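# Transfer capped bottles from crate to tray, upright

## Task

Take each bottle that still has its cap out of the crate and stand it upright on the tray; bottles without caps stay in the crate. The crate and tray must end neither tilted nor shifted, each moved bottle must stay standing without the robot supporting it, anything the robot is touching at the end must not settle more than about a fingernail's width once released, and nothing may leave the table.

## Robot and tools

Robot: two six-joint arms, left_arm and right_arm, each with a two-finger parallel gripper (85 mm maximum opening) and a wrist camera. The names are labels only, not image sides. Bases in the scene frame: left_arm at (+0.033, +0.915, 0), right_arm at (-0.118, -0.647, 0).

Frames: all poses are in one scene frame with its origin on the table top between the arms, +z up, +x out over the table, and left_arm on the +y side. Positions are metres; orientations are quaternions written w first (qw, qx, qy, qz). On each gripper, the fingers point along its +z axis and close along its y axis, and a flat block juts about 9 cm toward its +x. end_effector_position is the point between the pads when closed; closed fingertips extend about 19 mm past it (6 mm when fully open), and closing moves the tips about 13 mm further out, so leave that clearance above surfaces. Printed hand positions can be a little off, more at long reach.

The 20-number row (used by execute_actions and move): one flat list covering both arms. Numbers 1-10 are left_arm: x, y, z, qw, qx, qy, qz (an absolute target pose for the gripper in the scene frame), then gripper position, force_limit, speed. Numbers 11-20 are the same ten for right_arm. The last three per arm lie in [-1, 1]. position: +1 fully open, about -0.8 pads touching, -1 keeps closing until blocked. force_limit: about 20 N at -1, 128 N at 0, 235 N at +1 on a 40 mm object. speed: roughly 20, 85, 150 mm/s at -1, 0, +1; faster closing adds a few newtons. To leave a gripper unchanged, resend its previous three numbers; a new force or speed only applies after a position change of at least 0.01. To hold an arm still, resend its whole last reported pose each call; to keep an orientation, repeat the same quaternion rather than copying a drifted reported one.

execute_actions(actions): a list of actions; each action is a table of up to 15 rows, one row per 1/30 s step, with the final row repeated if fewer than 15. Each step's target is clipped to within 100 mm and 16 degrees of the measured pose, and motion lags about 0.17 s. An action is refused for both arms if any target is over 0.6 m from that gripper's current position along the gripper's own axes; if the first action fails this or any action is malformed, nothing runs. An empty list just reports state and images.

move(target, speed, stop_force, blocking): target is one 20-number row of absolute poses; each gripper travels in a straight line toward its pose, both finishing together, over 0.5 to 10 s. speed is path top speed in m/s (0.002 to 0.5, default 0.25; rotation up to twice that in rad/s). stop_force (14 to 160 N, one value for both arms, not allowed in the first 0.2 s) ends an arm's path when its wrist sensor senses that much extra resistance along its motion; the arm then backs to where it was two steps before. Use it only at slow speed and without turning the gripper; omit it when lifting away from something you are pressing. blocking=false returns after 0.5 s while the arm keeps going; it cannot be combined with stop_force, and other motion commands are refused until wait or stop shows the end. The result adds a "move:" line with each arm's ending (done, off_target, moving, held, fault, contact) and which limits acted (paced = pose clipped; held = some steps blocked, after which the arm may speed up), plus each gripper's distance from its pose. Paths ignore obstacles and the other arm.

wait(seconds): 0 to 10; arms keep their last command, a running move carries on. stop(): brakes a running move; fingers continue. zoom_image(camera, region): closer look at [x0, y0, x1, y1] pixels (max 504 by 504) of cam_high, cam_low, cam_left_wrist or cam_right_wrist, all 672x504. read_manual(section): licence texts only. finished_scene(scene): ends the scene irreversibly after the robot holds its last command.

Reading results: each arm's line gives gripper pose and velocities; "Hand target" is where the controller is currently steering; "pose unreachable" means a clearance check altered or blocked that arm. HELD in step readings marks held-back rows. Wrist force/torque are in the end effector's axes, noisy (offset up to about 10 N), saturating near 200 N; "no reading" is harmless. object_status: 0 moving, 1 blocked while opening, 2 blocked while closing (a grip), 3 reached the commanded position or pads met. position_measured counts: 3 open, about 78 = 60 mm, 130 = 40 mm, 180 = 20 mm, 230 pads together. To grip, command -1 and confirm status 2.

Avoid: joint torque over its load limit or any outside force of 150 N stops that arm for 10 s; firm contact with a target even slightly beyond it can trigger this. Arms colliding or pressing each other, dropping or knocking bottles, bumping the crate or tray, and overheating motors (warning from 70 °C, brake at 85 °C) all hurt. Occasional brief tugs on held parts or pushes on loose objects may occur.

Each tool is called as name(argument=value, ...) on one line, values as JSON.

## Session

execute_actions(actions=[])

Scene clock: 0.00 s.
left_arm: end_effector_position=(+0.5059, -0.0591, +0.2008) position_measured=3 object_status=3 end_effector_quat_wxyz=(+0.610, +0.662, +0.368, +0.232) end_effector_velocity=(+0.001, +0.000, -0.000) end_effector_angular_velocity=(-0.001, +0.001, +0.000) | right_arm: end_effector_position=(+1.0242, -0.5515, +0.3587) position_measured=3 object_status=3 end_effector_quat_wxyz=(+0.332, +0.275, +0.770, -0.470) end_effector_velocity=(+0.002, -0.000, +0.002) end_effector_angular_velocity=(-0.000, -0.002, -0.001)
Joint positions: left_arm=[-1.405 -0.744  2.198 -4.371 -0.724  1.258] | right_arm=[ 0.174 -1.015  1.823 -2.597 -2.788  0.725]
Joint velocities: left_arm=[ 0.001  0.    -0.     0.    -0.001 -0.002] | right_arm=[-0.     0.    -0.003  0.    -0.001  0.   ]
Wrist force (N, on the end effector, along its own x y z axes, offset not removed): no reading
Wrist torque (N m, same axes, about the end effector's origin, offset not removed): no reading
Hand target (left_arm): +0.506, -0.059, +0.201; +0.610, +0.662, +0.368, +0.232
Hand target (right_arm): +1.024, -0.552, +0.359; +0.332, +0.275, +0.770, -0.470
camera_calibration (this result's frames):
cam_left_wrist: T_world_to_cam=[[0.150466, 0.0369657, 0.987924, -0.279879], [-0.805618, -0.574618, 0.1442, 0.374606], [0.57301, -0.817586, -0.0566801, -0.173995], [0, 0, 0, 1]] pos_world=[0.443602, 0.0833455, 0.212619]
cam_right_wrist: T_world_to_cam=[[0.724226, 0.420657, -0.546392, -0.317738], [0.547622, 0.130671, 0.826459, -0.753463], [0.419054, -0.89776, -0.135726, -0.727667], [0, 0, 0, 1]] pos_world=[0.94766, -0.421155, 0.350334]

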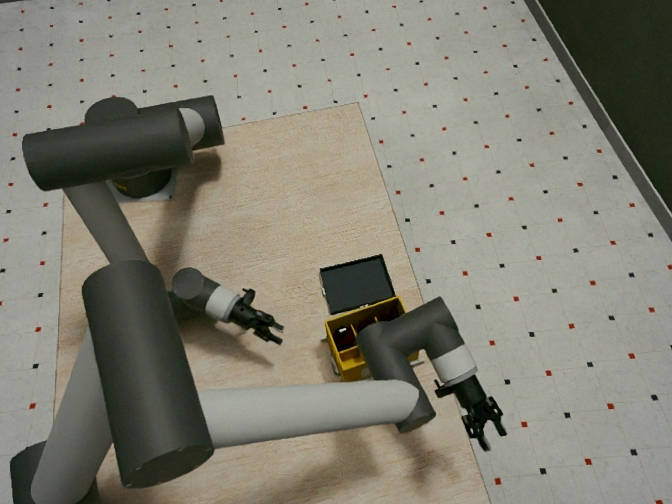

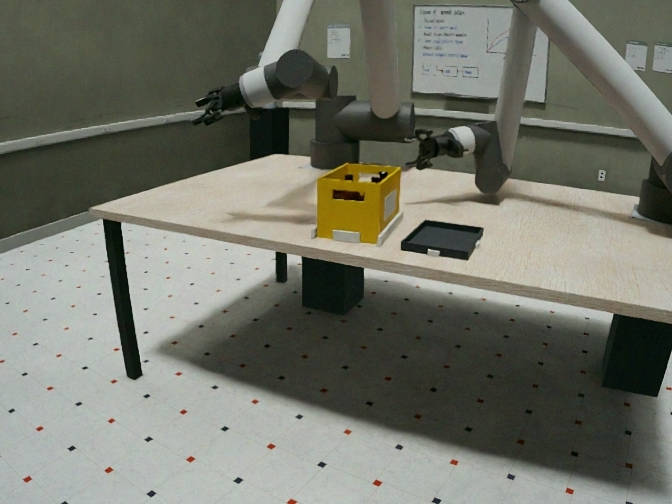

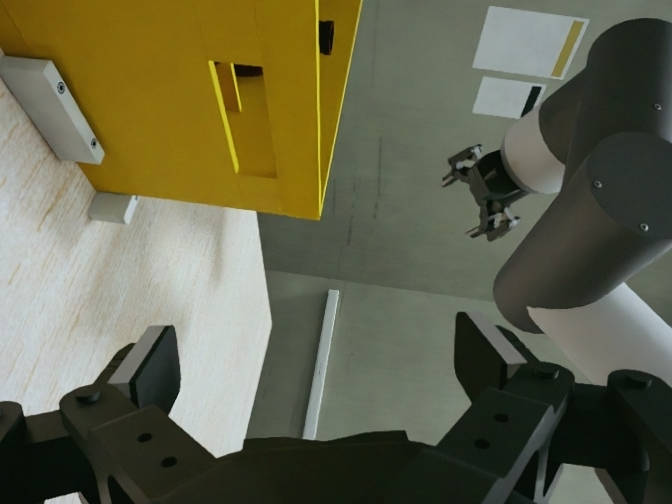

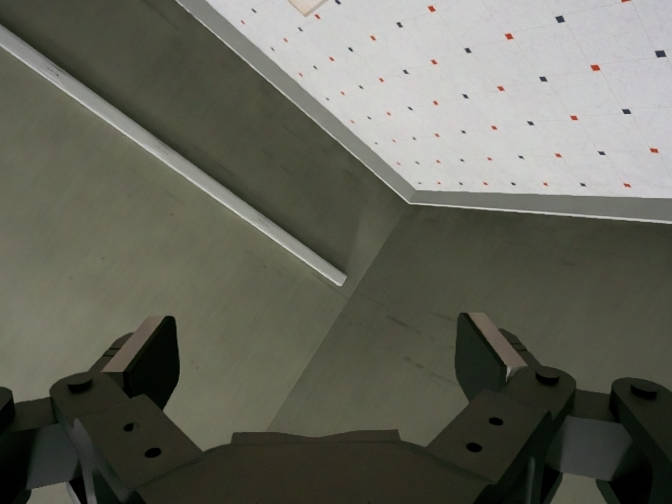

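move(target=[0.4,0.35,0.24,0.61,0.662,0.368,0.232,1,0,0,0.82,-0.17,0.45,0,0.7071,0.7071,0,0.2,0,0], speed=0.3)

Scene clock: 5.70 s.
left_arm: end_effector_position=(+0.4160, +0.3006, +0.2384) position_measured=3 object_status=3 end_effector_quat_wxyz=(+0.608, +0.664, +0.369, +0.232) end_effector_velocity=(-0.002, -0.002, +0.000) end_effector_angular_velocity=(+0.001, -0.001, -0.003) | right_arm: end_effector_position=(+0.8202, -0.1702, +0.4504) position_measured=104 object_status=3 end_effector_quat_wxyz=(-0.000, +0.707, +0.707, -0.001) end_effector_velocity=(-0.002, +0.002, -0.001) end_effector_angular_velocity=(+0.008, -0.000, -0.005)
Joint positions: left_arm=[-1.631 -0.665  2.768 -4.925 -0.507  1.146] | right_arm=[ 0.259 -1.336  1.725 -1.958 -1.572  1.849]
Joint velocities: left_arm=[-0.003 -0.002 -0.001  0.002  0.     0.002] | right_arm=[ 0.    -0.001  0.005 -0.006  0.007  0.005]
Wrist force (N, on the end effector, along its own x y z axes, offset not removed): left_arm=[6.0 -12.5 10.8] | right_arm=[-6.0 -9.3 0.4]
Wrist torque (N m, same axes, about the end effector's origin, offset not removed): left_arm=[-2.42 -1.37 0.05] | right_arm=[-1.79 1.52 0.11]
Hand target (left_arm): +0.416, +0.301, +0.238; +0.608, +0.664, +0.369, +0.232
Hand target (right_arm): +0.820, -0.170, +0.450; -0.000, +0.708, +0.707, -0.001
Off the commanded pose (left_arm): 0.052 m, 0 deg.
Off the commanded pose (right_arm): 0.000 m, 0 deg.
move: held (left_arm); limits=held; held on 21 of 94 steps (left_arm), including the last (left_arm)
pose unreachable (left arm): on one or more control steps of this call, first in action 0 (counted from 0), this arm could not follow its commanded pose, so it was not sent that pose on those steps. On the call's last step it was still not sent that pose. It may still have moved: this result reports where it is.
cause: the commanded pose would bring two parts of the arm too close to each other (joints 3 (elbow) to 5 (wrist 2) lie between them).
camera_calibration (this result's frames):
cam_left_wrist: T_world_to_cam=[[0.154382, 0.032139, 0.987488, -0.316824], [-0.805114, -0.575226, 0.144591, 0.50329], [0.572676, -0.817363, -0.0629291, 0.175305], [0, 0, 0, 1]] pos_world=[0.353725, 0.442977, 0.25112]
cam_right_wrist: T_world_to_cam=[[0.99987, 0.0108977, 0.0118719, -0.827562], [0.0074289, -0.965435, 0.260537, -0.255897], [0.0143008, -0.260415, -0.965391, 0.526775], [0, 0, 0, 1]] pos_world=[0.821822, -0.100853, 0.585039]

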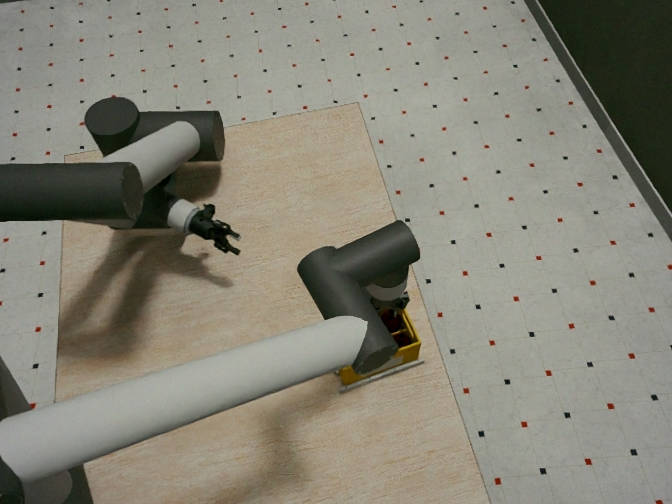

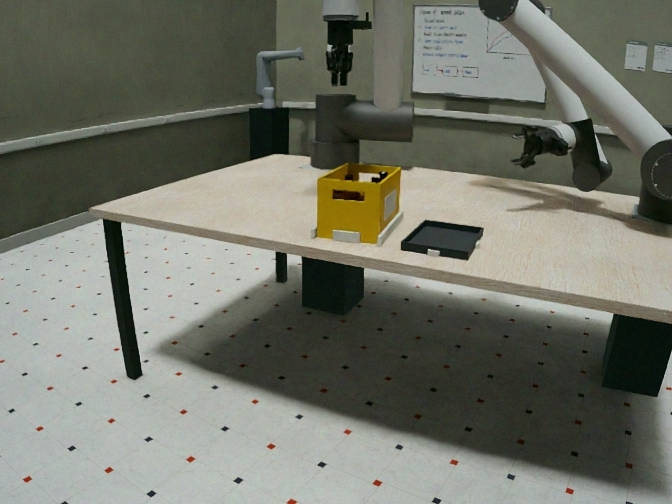

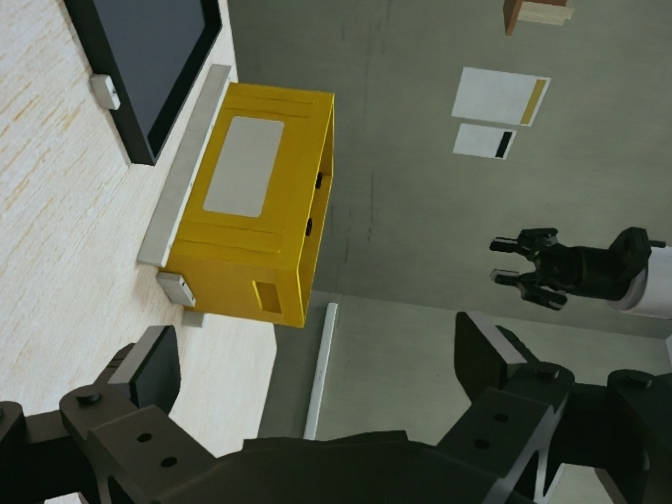

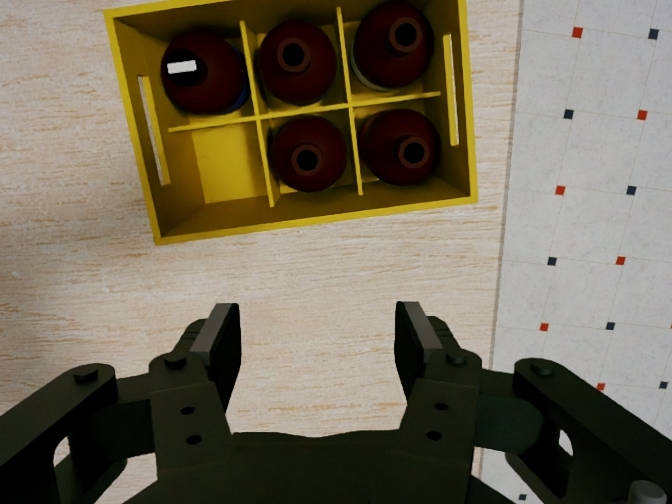

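move(target=[0.416,0.3006,0.2384,0.608,0.664,0.369,0.232,1,0,0,0.707,-0.069,0.23,0,0.8988,0.4384,0,0.05,0,0], speed=0.25)

Scene clock: 9.77 s.
left_arm: end_effector_position=(+0.4160, +0.3006, +0.2384) position_measured=3 object_status=3 end_effector_quat_wxyz=(+0.608, +0.664, +0.369, +0.232) end_effector_velocity=(+0.001, +0.000, -0.000) end_effector_angular_velocity=(+0.001, -0.001, +0.001) | right_arm: end_effector_position=(+0.7068, -0.0692, +0.2303) position_measured=123 object_status=3 end_effector_quat_wxyz=(-0.000, +0.899, +0.439, -0.000) end_effector_velocity=(-0.000, +0.001, -0.003) end_effector_angular_velocity=(-0.001, -0.001, -0.009)
Joint positions: left_arm=[-1.631 -0.665  2.769 -4.923 -0.507  1.145] | right_arm=[ 0.391 -1.246  1.956 -2.281 -1.571  2.643]
Joint velocities: left_arm=[ 0.001  0.    -0.     0.     0.     0.001] | right_arm=[ 0.002  0.003  0.001 -0.005 -0.001  0.011]
Wrist force (N, on the end effector, along its own x y z axes, offset not removed): left_arm=[4.0 -7.6 9.2] | right_arm=[-3.5 -8.1 1.5]
Wrist torque (N m, same axes, about the end effector's origin, offset not removed): left_arm=[-1.52 -1.01 0.18] | right_arm=[-1.67 1.09 0.05]
Hand target (left_arm): +0.416, +0.301, +0.238; +0.608, +0.664, +0.369, +0.232
Hand target (right_arm): +0.707, -0.069, +0.230; -0.000, +0.899, +0.438, -0.000
Off the commanded pose (left_arm): 0.000 m, 0 deg.
Off the commanded pose (right_arm): 0.000 m, 0 deg.
move: done
camera_calibration (this result's frames):
cam_left_wrist: T_world_to_cam=[[0.154878, 0.0321033, 0.987412, -0.317048], [-0.804866, -0.575481, 0.144956, 0.503215], [0.57289, -0.817185, -0.0632907, 0.175254], [0, 0, 0, 1]] pos_world=[0.353723, 0.442984, 0.251205]
cam_right_wrist: T_world_to_cam=[[0.795661, -0.605592, 0.01347, -0.61133], [-0.587715, -0.766407, 0.259251, 0.334496], [-0.146677, -0.214193, -0.965716, 0.459307], [0, 0, 0, 1]] pos_world=[0.750369, -0.0154766, 0.365077]

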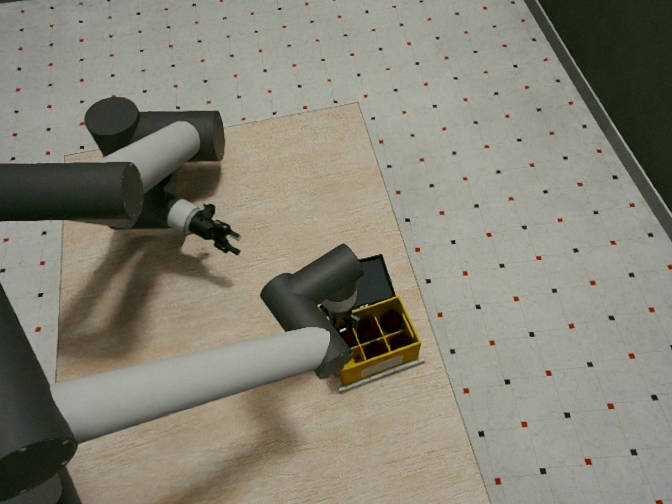

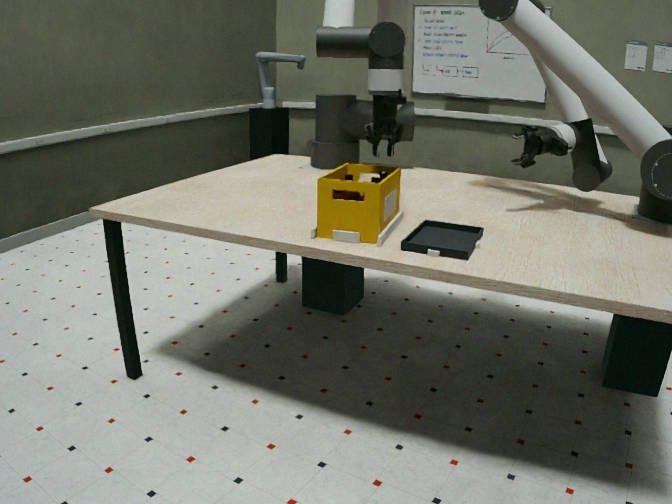

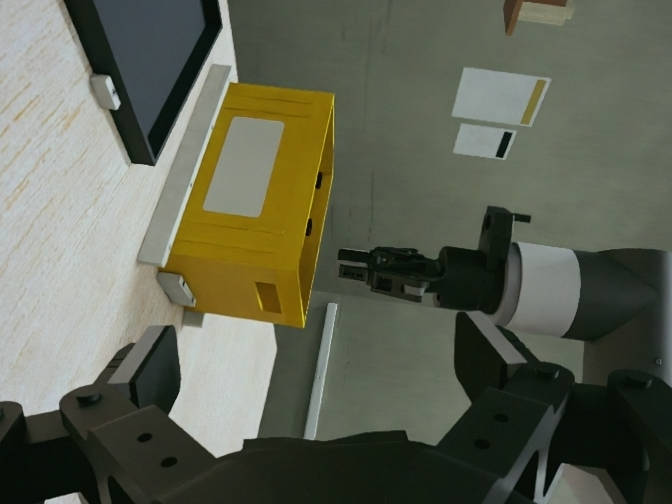

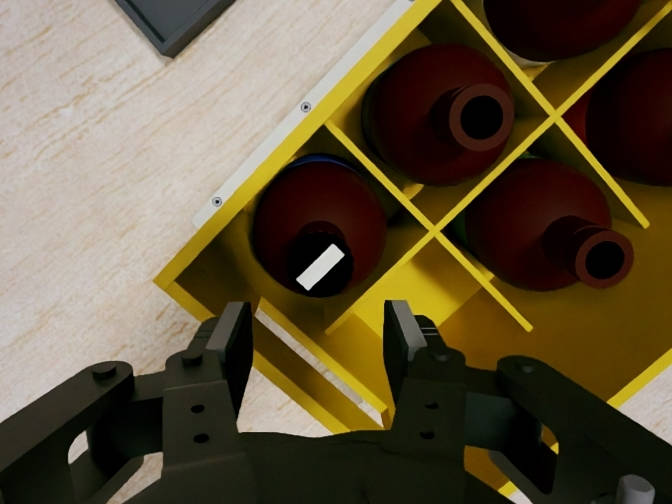

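move(target=[0.416,0.3006,0.2384,0.608,0.664,0.369,0.232,1,0,0,0.709,-0.067,0.155,0,0.8988,0.4384,0,0.05,0,0], speed=0.05, stop_force=20)

Scene clock: 13.53 s.
left_arm: end_effector_position=(+0.4160, +0.3006, +0.2384) position_measured=3 object_status=3 end_effector_quat_wxyz=(+0.608, +0.664, +0.369, +0.232) end_effector_velocity=(+0.002, +0.001, +0.001) end_effector_angular_velocity=(-0.001, +0.000, +0.003) | right_arm: end_effector_position=(+0.7089, -0.0670, +0.1553) position_measured=123 object_status=3 end_effector_quat_wxyz=(-0.000, +0.899, +0.438, -0.000) end_effector_velocity=(-0.000, -0.001, -0.004) end_effector_angular_velocity=(-0.001, +0.001, -0.001)
Joint positions: left_arm=[-1.631 -0.665  2.769 -4.923 -0.507  1.145] | right_arm=[ 0.392 -1.178  1.992 -2.385 -1.571  2.645]
Joint velocities: left_arm=[ 0.002 -0.001  0.001 -0.     0.001 -0.001] | right_arm=[-0.     0.003  0.002 -0.004 -0.     0.   ]
Wrist force (N, on the end effector, along its own x y z axes, offset not removed): left_arm=[2.8 -8.3 8.4] | right_arm=[-4.6 -5.3 0.4]
Wrist torque (N m, same axes, about the end effector's origin, offset not removed): left_arm=[-1.72 -0.81 0.01] | right_arm=[-1.00 1.34 0.08]
Hand target (left_arm): +0.416, +0.301, +0.238; +0.608, +0.664, +0.369, +0.232
Hand target (right_arm): +0.709, -0.067, +0.155; -0.000, +0.899, +0.438, -0.000
Off the commanded pose (left_arm): 0.000 m, 0 deg.
Off the commanded pose (right_arm): 0.000 m, 0 deg.
move: done
camera_calibration (this result's frames):
cam_left_wrist: T_world_to_cam=[[0.154879, 0.0321032, 0.987412, -0.317049], [-0.804866, -0.575481, 0.144957, 0.503215], [0.57289, -0.817185, -0.0632914, 0.175254], [0, 0, 0, 1]] pos_world=[0.353723, 0.442984, 0.251206]
cam_right_wrist: T_world_to_cam=[[0.794945, -0.606524, 0.0137961, -0.610302], [-0.588685, -0.765667, 0.259238, 0.357553], [-0.146671, -0.214201, -0.965715, 0.387628], [0, 0, 0, 1]] pos_world=[0.752496, -0.0133658, 0.290067]

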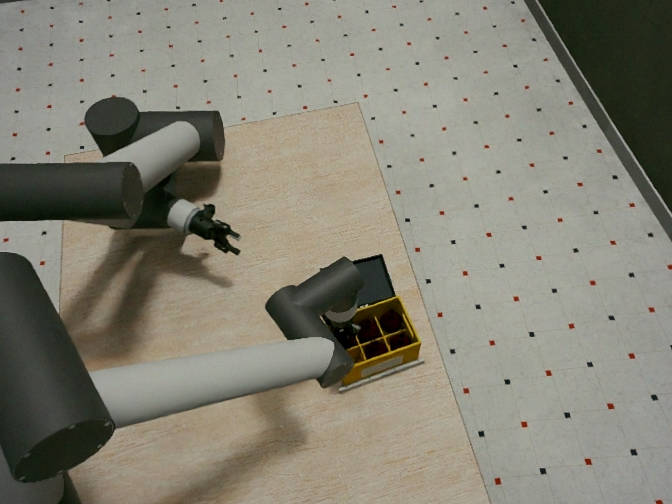

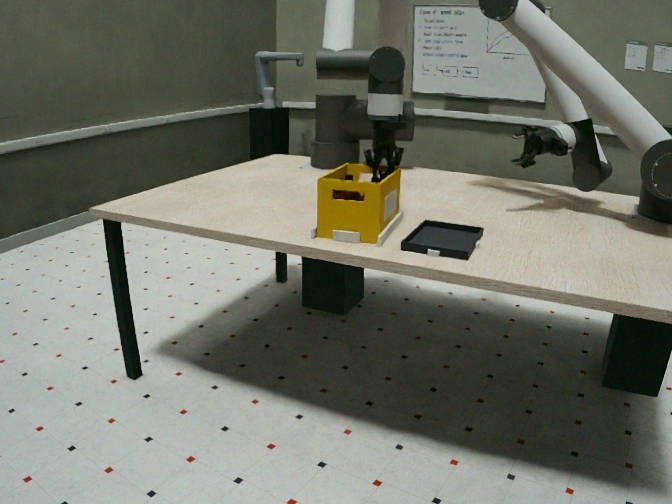

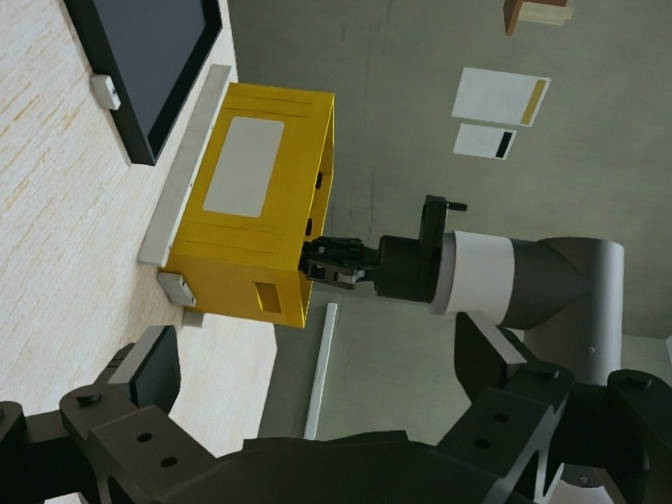

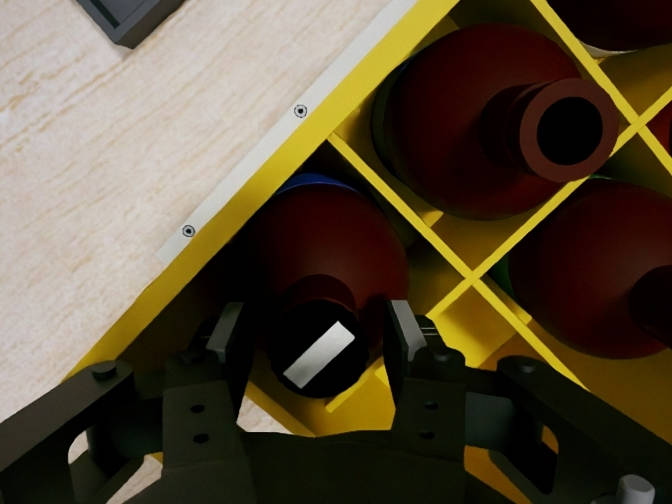

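move(target=[0.416,0.3006,0.2384,0.608,0.664,0.369,0.232,1,0,0,0.709,-0.067,0.155,0,0.8988,0.4384,0,-1,-0.3,-0.5])

move(target=[0.416,0.3006,0.2384,0.608,0.664,0.369,0.232,1,0,0,0.709,-0.067,0.355,0,0.8988,0.4384,0,-1,-0.3,-0.5], speed=0.15)

Scene clock: 15.73 s.
left_arm: end_effector_position=(+0.4160, +0.3006, +0.2384) position_measured=3 object_status=3 end_effector_quat_wxyz=(+0.608, +0.664, +0.369, +0.232) end_effector_velocity=(+0.000, -0.000, +0.000) end_effector_angular_velocity=(-0.001, -0.001, +0.000) | right_arm: end_effector_position=(+0.7090, -0.0670, +0.1550) position_measured=167 object_status=2 end_effector_quat_wxyz=(+0.000, +0.899, +0.438, +0.000) end_effector_velocity=(+0.001, +0.000, +0.001) end_effector_angular_velocity=(+0.001, -0.002, +0.000)
Joint positions: left_arm=[-1.631 -0.665  2.769 -4.923 -0.507  1.145] | right_arm=[ 0.392 -1.177  1.992 -2.385 -1.571  2.645]
Joint velocities: left_arm=[ 0.    -0.001 -0.001 -0.     0.     0.001] | right_arm=[ 0.    -0.001 -0.    -0.001 -0.     0.   ]
Wrist force (N, on the end effector, along its own x y z axes, offset not removed): left_arm=[3.4 -12.4 8.0] | right_arm=[-7.2 -10.0 -18.4]
Wrist torque (N m, same axes, about the end effector's origin, offset not removed): left_arm=[-2.37 -0.79 0.14] | right_arm=[-1.66 1.56 0.15]
Hand target (left_arm): +0.416, +0.301, +0.238; +0.608, +0.664, +0.369, +0.232
Hand target (right_arm): +0.709, -0.067, +0.155; -0.000, +0.899, +0.438, +0.000
Off the commanded pose (left_arm): 0.000 m, 0 deg.
Off the commanded pose (right_arm): 0.000 m, 0 deg.
move: done
camera_calibration (this result's frames):
cam_left_wrist: T_world_to_cam=[[0.154879, 0.0321034, 0.987412, -0.317049], [-0.804866, -0.575481, 0.144957, 0.503215], [0.572891, -0.817184, -0.0632913, 0.175254], [0, 0, 0, 1]] pos_world=[0.353723, 0.442984, 0.251206]
cam_right_wrist: T_world_to_cam=[[0.794945, -0.606524, 0.0138151, -0.610313], [-0.588691, -0.765668, 0.259221, 0.357682], [-0.146646, -0.2142, -0.965719, 0.387274], [0, 0, 0, 1]] pos_world=[0.752522, -0.0133497, 0.289711]

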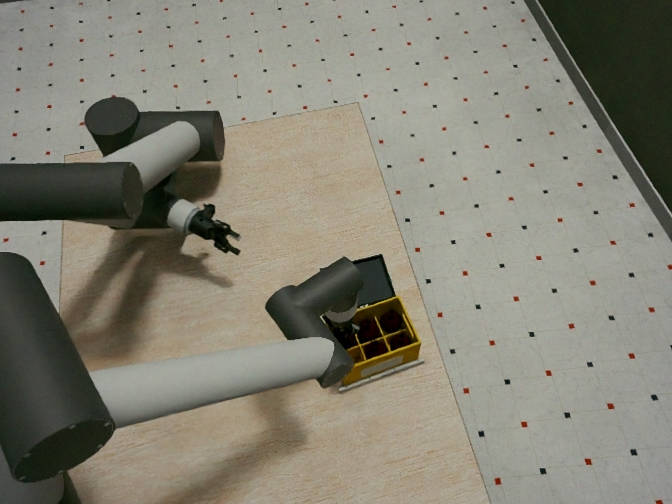

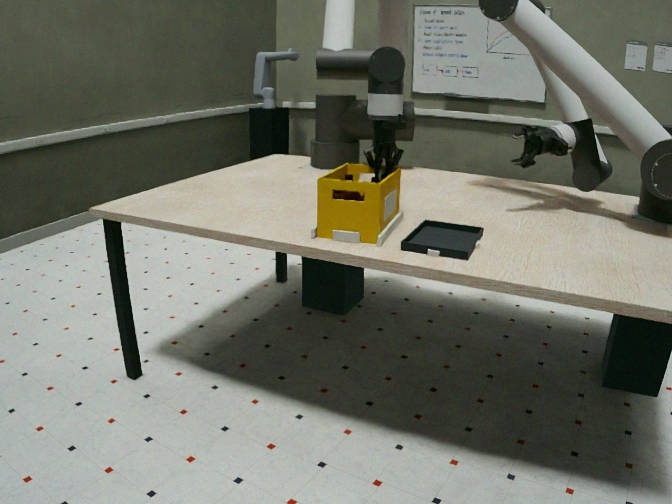

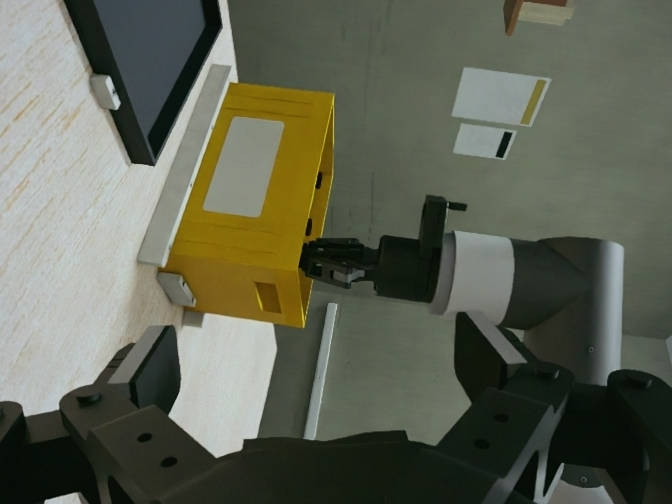

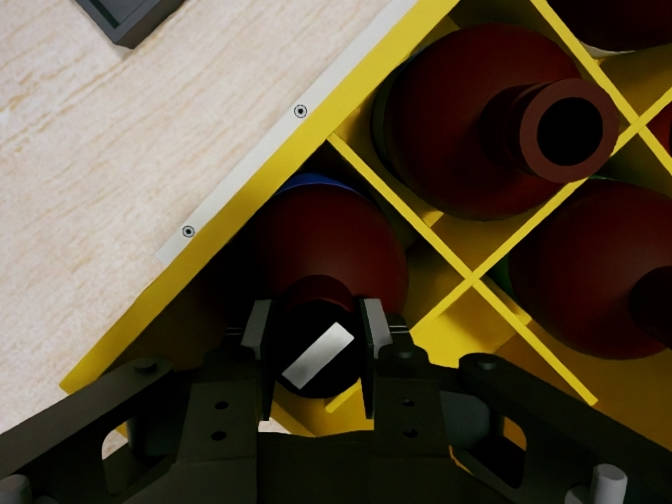

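Scene clock: 17.67 s.
left_arm: end_effector_position=(+0.4160, +0.3006, +0.2384) position_measured=3 object_status=3 end_effector_quat_wxyz=(+0.608, +0.664, +0.369, +0.232) end_effector_velocity=(-0.000, -0.000, +0.000) end_effector_angular_velocity=(-0.001, +0.000, +0.000) | right_arm: end_effector_position=(+0.7091, -0.0669, +0.3547) position_measured=167 object_status=2 end_effector_quat_wxyz=(+0.000, +0.899, +0.438, +0.000) end_effector_velocity=(+0.001, +0.000, +0.003) end_effector_angular_velocity=(+0.000, -0.001, -0.000)
Joint positions: left_arm=[-1.631 -0.665  2.769 -4.923 -0.507  1.145] | right_arm=[ 0.392 -1.332  1.867 -2.106 -1.571  2.645]
Joint velocities: left_arm=[-0.001  0.    -0.    -0.001  0.001 -0.   ] | right_arm=[-0.    -0.002 -0.003  0.004 -0.     0.   ]
Wrist force (N, on the end effector, along its own x y z axes, offset not removed): left_arm=[2.2 -7.8 8.8] | right_arm=[-3.0 -6.0 8.0]
Wrist torque (N m, same axes, about the end effector's origin, offset not removed): left_arm=[-1.61 -0.76 0.09] | right_arm=[-1.16 0.90 0.01]
Hand target (left_arm): +0.416, +0.301, +0.238; +0.608, +0.664, +0.369, +0.232
Hand target (right_arm): +0.709, -0.067, +0.355; +0.000, +0.899, +0.438, +0.000
Off the commanded pose (left_arm): 0.000 m, 0 deg.
Off the commanded pose (right_arm): 0.000 m, 0 deg.
move: done
camera_calibration (this result's frames):
cam_left_wrist: T_world_to_cam=[[0.154879, 0.0321035, 0.987412, -0.317049], [-0.804866, -0.575481, 0.144957, 0.503215], [0.572891, -0.817184, -0.0632912, 0.175254], [0, 0, 0, 1]] pos_world=[0.353723, 0.442984, 0.251206]
cam_right_wrist: T_world_to_cam=[[0.794945, -0.606524, 0.0138132, -0.613106], [-0.58869, -0.765668, 0.259224, 0.306059], [-0.146649, -0.214201, -0.965718, 0.580264], [0, 0, 0, 1]] pos_world=[0.752655, -0.0132309, 0.489502]

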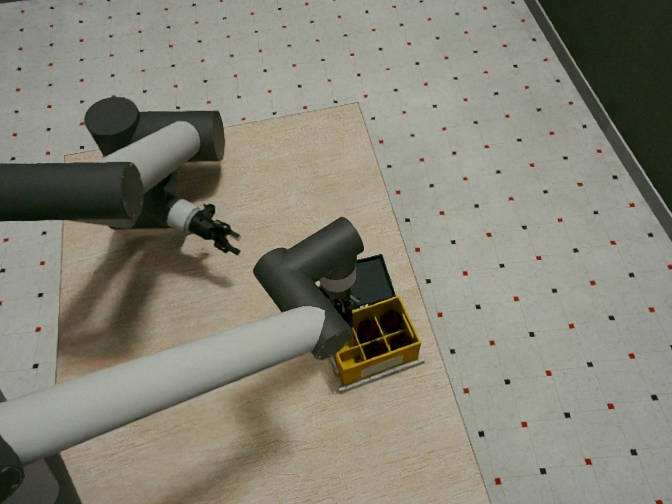

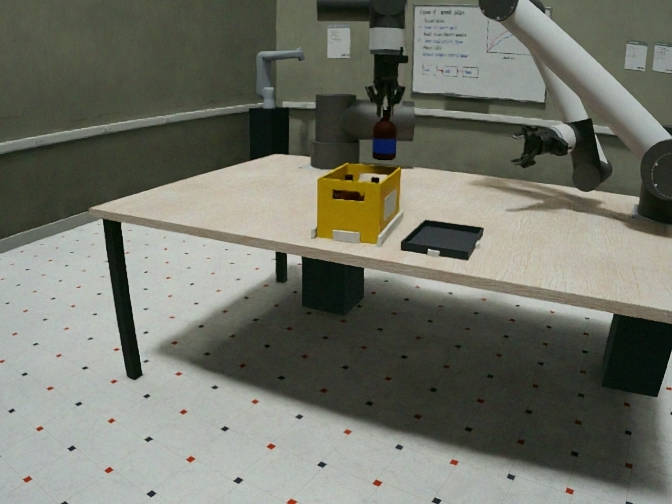

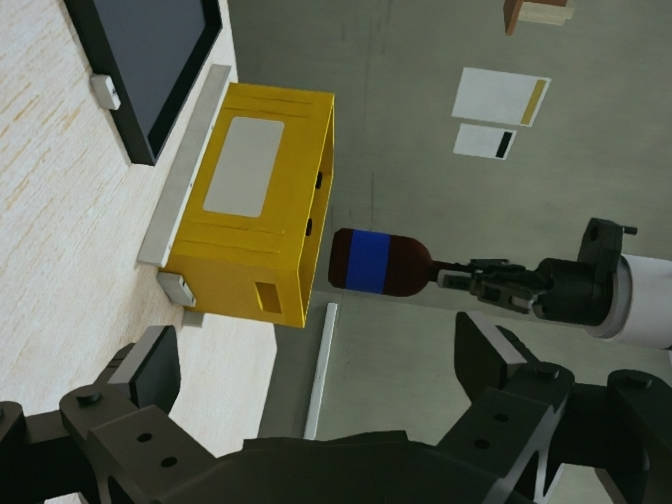

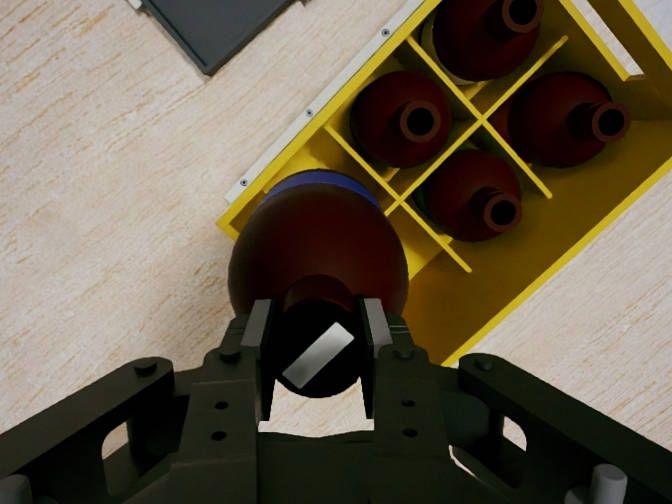

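move(target=[0.416,0.3006,0.2384,0.608,0.664,0.369,0.232,1,0,0,0.81,0.17,0.355,0,0.8988,0.4384,0,-1,-0.3,-0.5])

move(target=[0.416,0.3006,0.2384,0.608,0.664,0.369,0.232,1,0,0,0.81,0.17,0.18,0,0.8988,0.4384,0,-1,-0.3,-0.5], speed=0.18)

Scene clock: 21.27 s.
left_arm: end_effector_position=(+0.4160, +0.3006, +0.2384) position_measured=3 object_status=3 end_effector_quat_wxyz=(+0.608, +0.664, +0.369, +0.232) end_effector_velocity=(+0.000, +0.001, +0.000) end_effector_angular_velocity=(+0.000, +0.000, +0.001) | right_arm: end_effector_position=(+0.8094, +0.1699, +0.3547) position_measured=167 object_status=2 end_effector_quat_wxyz=(-0.000, +0.899, +0.438, -0.000) end_effector_velocity=(+0.002, +0.003, +0.002) end_effector_angular_velocity=(+0.000, -0.001, +0.000)
Joint positions: left_arm=[-1.631 -0.665  2.769 -4.923 -0.507  1.145] | right_arm=[ 0.54  -1.094  1.518 -1.995 -1.571  2.793]
Joint velocities: left_arm=[ 0.    -0.     0.001  0.001  0.    -0.002] | right_arm=[ 0.001  0.002 -0.006  0.003 -0.     0.001]
Wrist force (N, on the end effector, along its own x y z axes, offset not removed): left_arm=[5.3 -9.5 6.7] | right_arm=[-4.3 -6.1 8.3]
Wrist torque (N m, same axes, about the end effector's origin, offset not removed): left_arm=[-1.99 -1.20 0.14] | right_arm=[-1.07 1.05 0.05]
Hand target (left_arm): +0.416, +0.301, +0.238; +0.608, +0.664, +0.369, +0.232
Hand target (right_arm): +0.810, +0.170, +0.355; -0.000, +0.899, +0.438, -0.000
Off the commanded pose (left_arm): 0.000 m, 0 deg.
Off the commanded pose (right_arm): 0.001 m, 0 deg.
move: done
camera_calibration (this result's frames):
cam_left_wrist: T_world_to_cam=[[0.154879, 0.0321034, 0.987412, -0.317049], [-0.804866, -0.575482, 0.144957, 0.503215], [0.572891, -0.817184, -0.0632913, 0.175254], [0, 0, 0, 1]] pos_world=[0.353723, 0.442984, 0.251206]
cam_right_wrist: T_world_to_cam=[[0.794949, -0.606523, 0.0136165, -0.549123], [-0.588657, -0.765714, 0.259164, 0.546448], [-0.146763, -0.214038, -0.965737, 0.645744], [0, 0, 0, 1]] pos_world=[0.852966, 0.22358, 0.489477]

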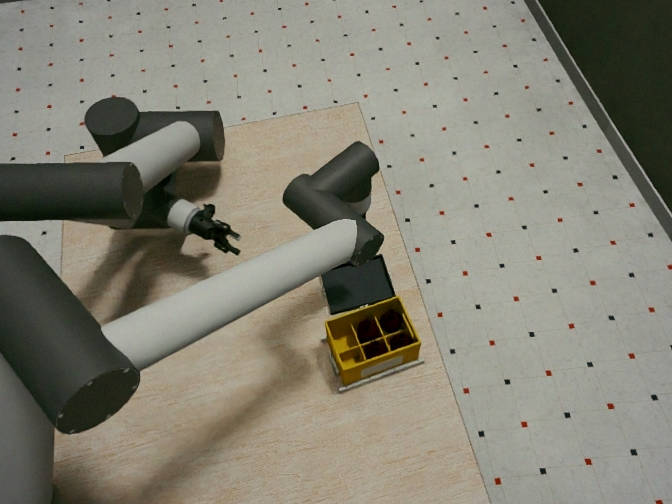

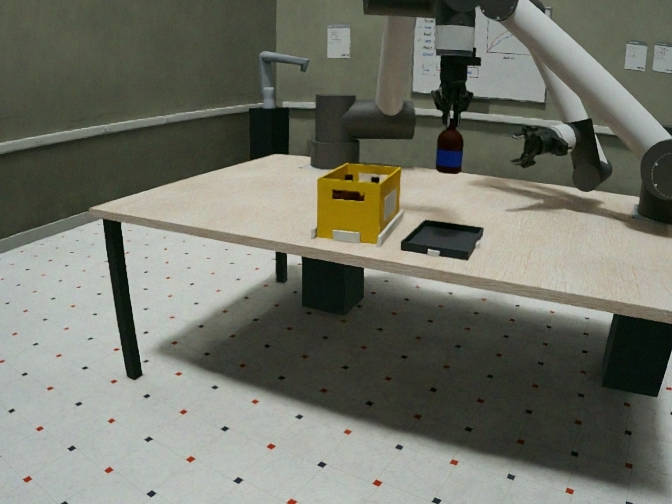

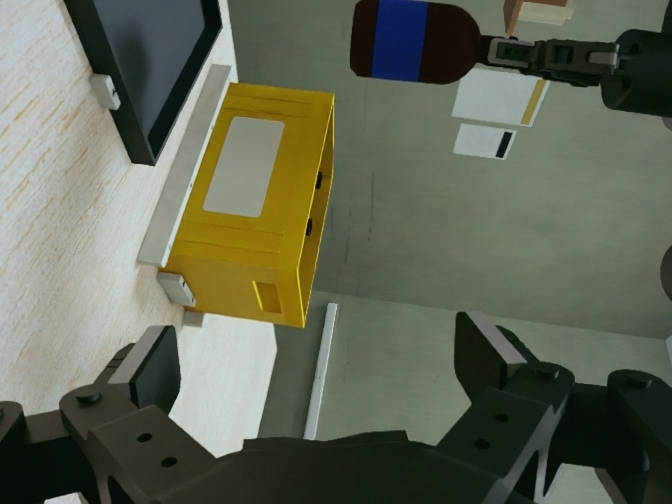

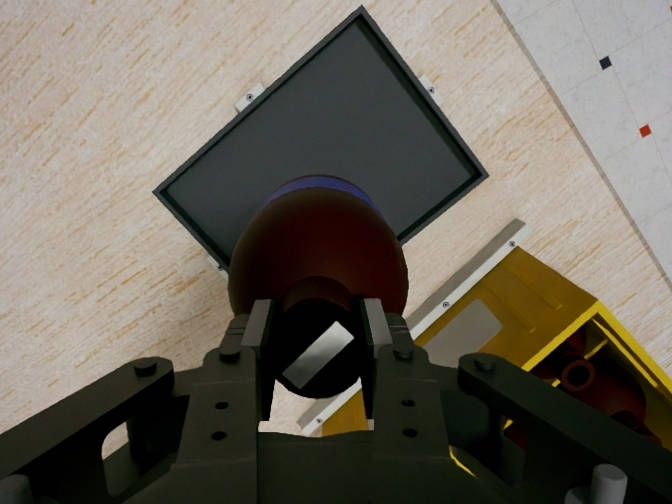

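Scene clock: 22.87 s.
left_arm: end_effector_position=(+0.4160, +0.3006, +0.2384) position_measured=3 object_status=3 end_effector_quat_wxyz=(+0.608, +0.664, +0.369, +0.232) end_effector_velocity=(+0.001, +0.001, -0.000) end_effector_angular_velocity=(-0.000, +0.001, +0.002) | right_arm: end_effector_position=(+0.8099, +0.1699, +0.1804) position_measured=167 object_status=2 end_effector_quat_wxyz=(+0.000, +0.899, +0.438, +0.000) end_effector_velocity=(-0.001, +0.001, -0.003) end_effector_angular_velocity=(-0.000, +0.000, +0.001)
Joint positions: left_arm=[-1.631 -0.665  2.769 -4.923 -0.507  1.145] | right_arm=[ 0.54  -0.991  1.622 -2.202 -1.571  2.792]
Joint velocities: left_arm=[ 0.002  0.     0.     0.001  0.    -0.001] | right_arm=[ 0.001  0.002  0.001 -0.003  0.    -0.   ]
Wrist force (N, on the end effector, along its own x y z axes, offset not removed): left_arm=[3.8 -8.1 11.0] | right_arm=[-2.3 -7.6 5.4]
Wrist torque (N m, same axes, about the end effector's origin, offset not removed): left_arm=[-1.64 -0.83 0.18] | right_arm=[-1.45 0.70 0.06]
Hand target (left_arm): +0.416, +0.301, +0.238; +0.608, +0.664, +0.369, +0.232
Hand target (right_arm): +0.810, +0.170, +0.180; +0.000, +0.899, +0.438, -0.000
Off the commanded pose (left_arm): 0.000 m, 0 deg.
Off the commanded pose (right_arm): 0.000 m, 0 deg.
move: done
camera_calibration (this result's frames):
cam_left_wrist: T_world_to_cam=[[0.154879, 0.0321033, 0.987412, -0.317049], [-0.804866, -0.575482, 0.144957, 0.503215], [0.572891, -0.817184, -0.0632913, 0.175254], [0, 0, 0, 1]] pos_world=[0.353723, 0.442984, 0.251206]
cam_right_wrist: T_world_to_cam=[[0.794966, -0.606497, 0.013813, -0.547187], [-0.588663, -0.765686, 0.259232, 0.591903], [-0.146647, -0.214211, -0.965716, 0.477353], [0, 0, 0, 1]] pos_world=[0.853429, 0.223598, 0.315106]

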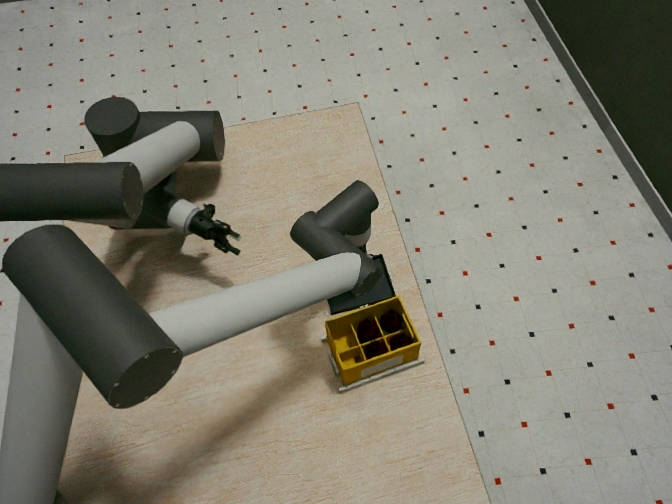

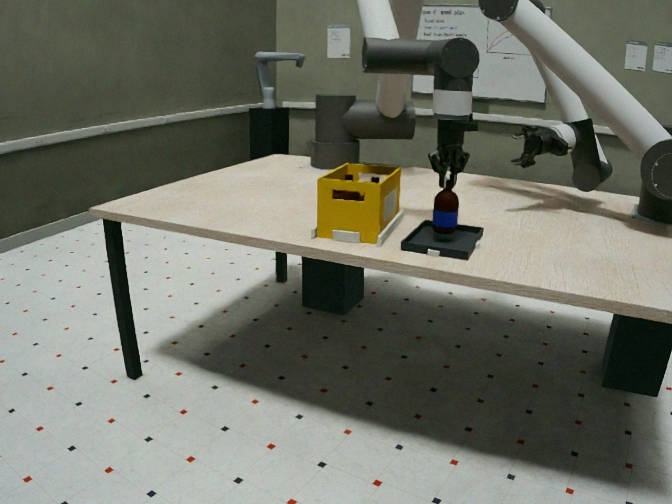

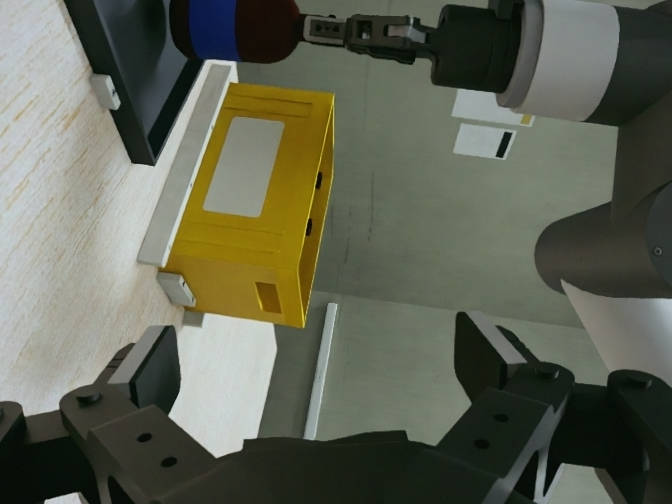

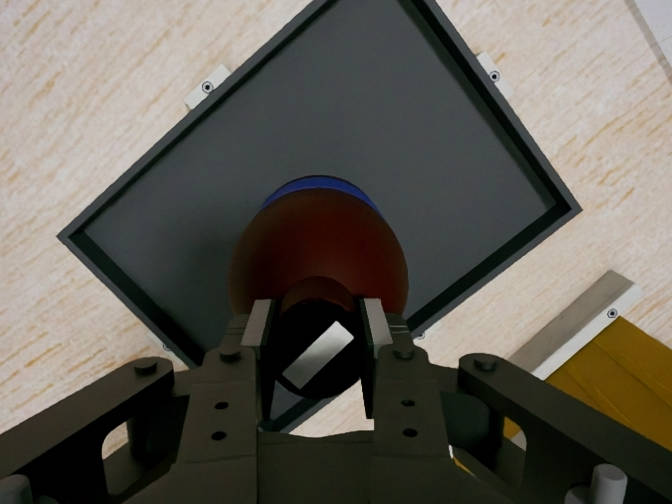

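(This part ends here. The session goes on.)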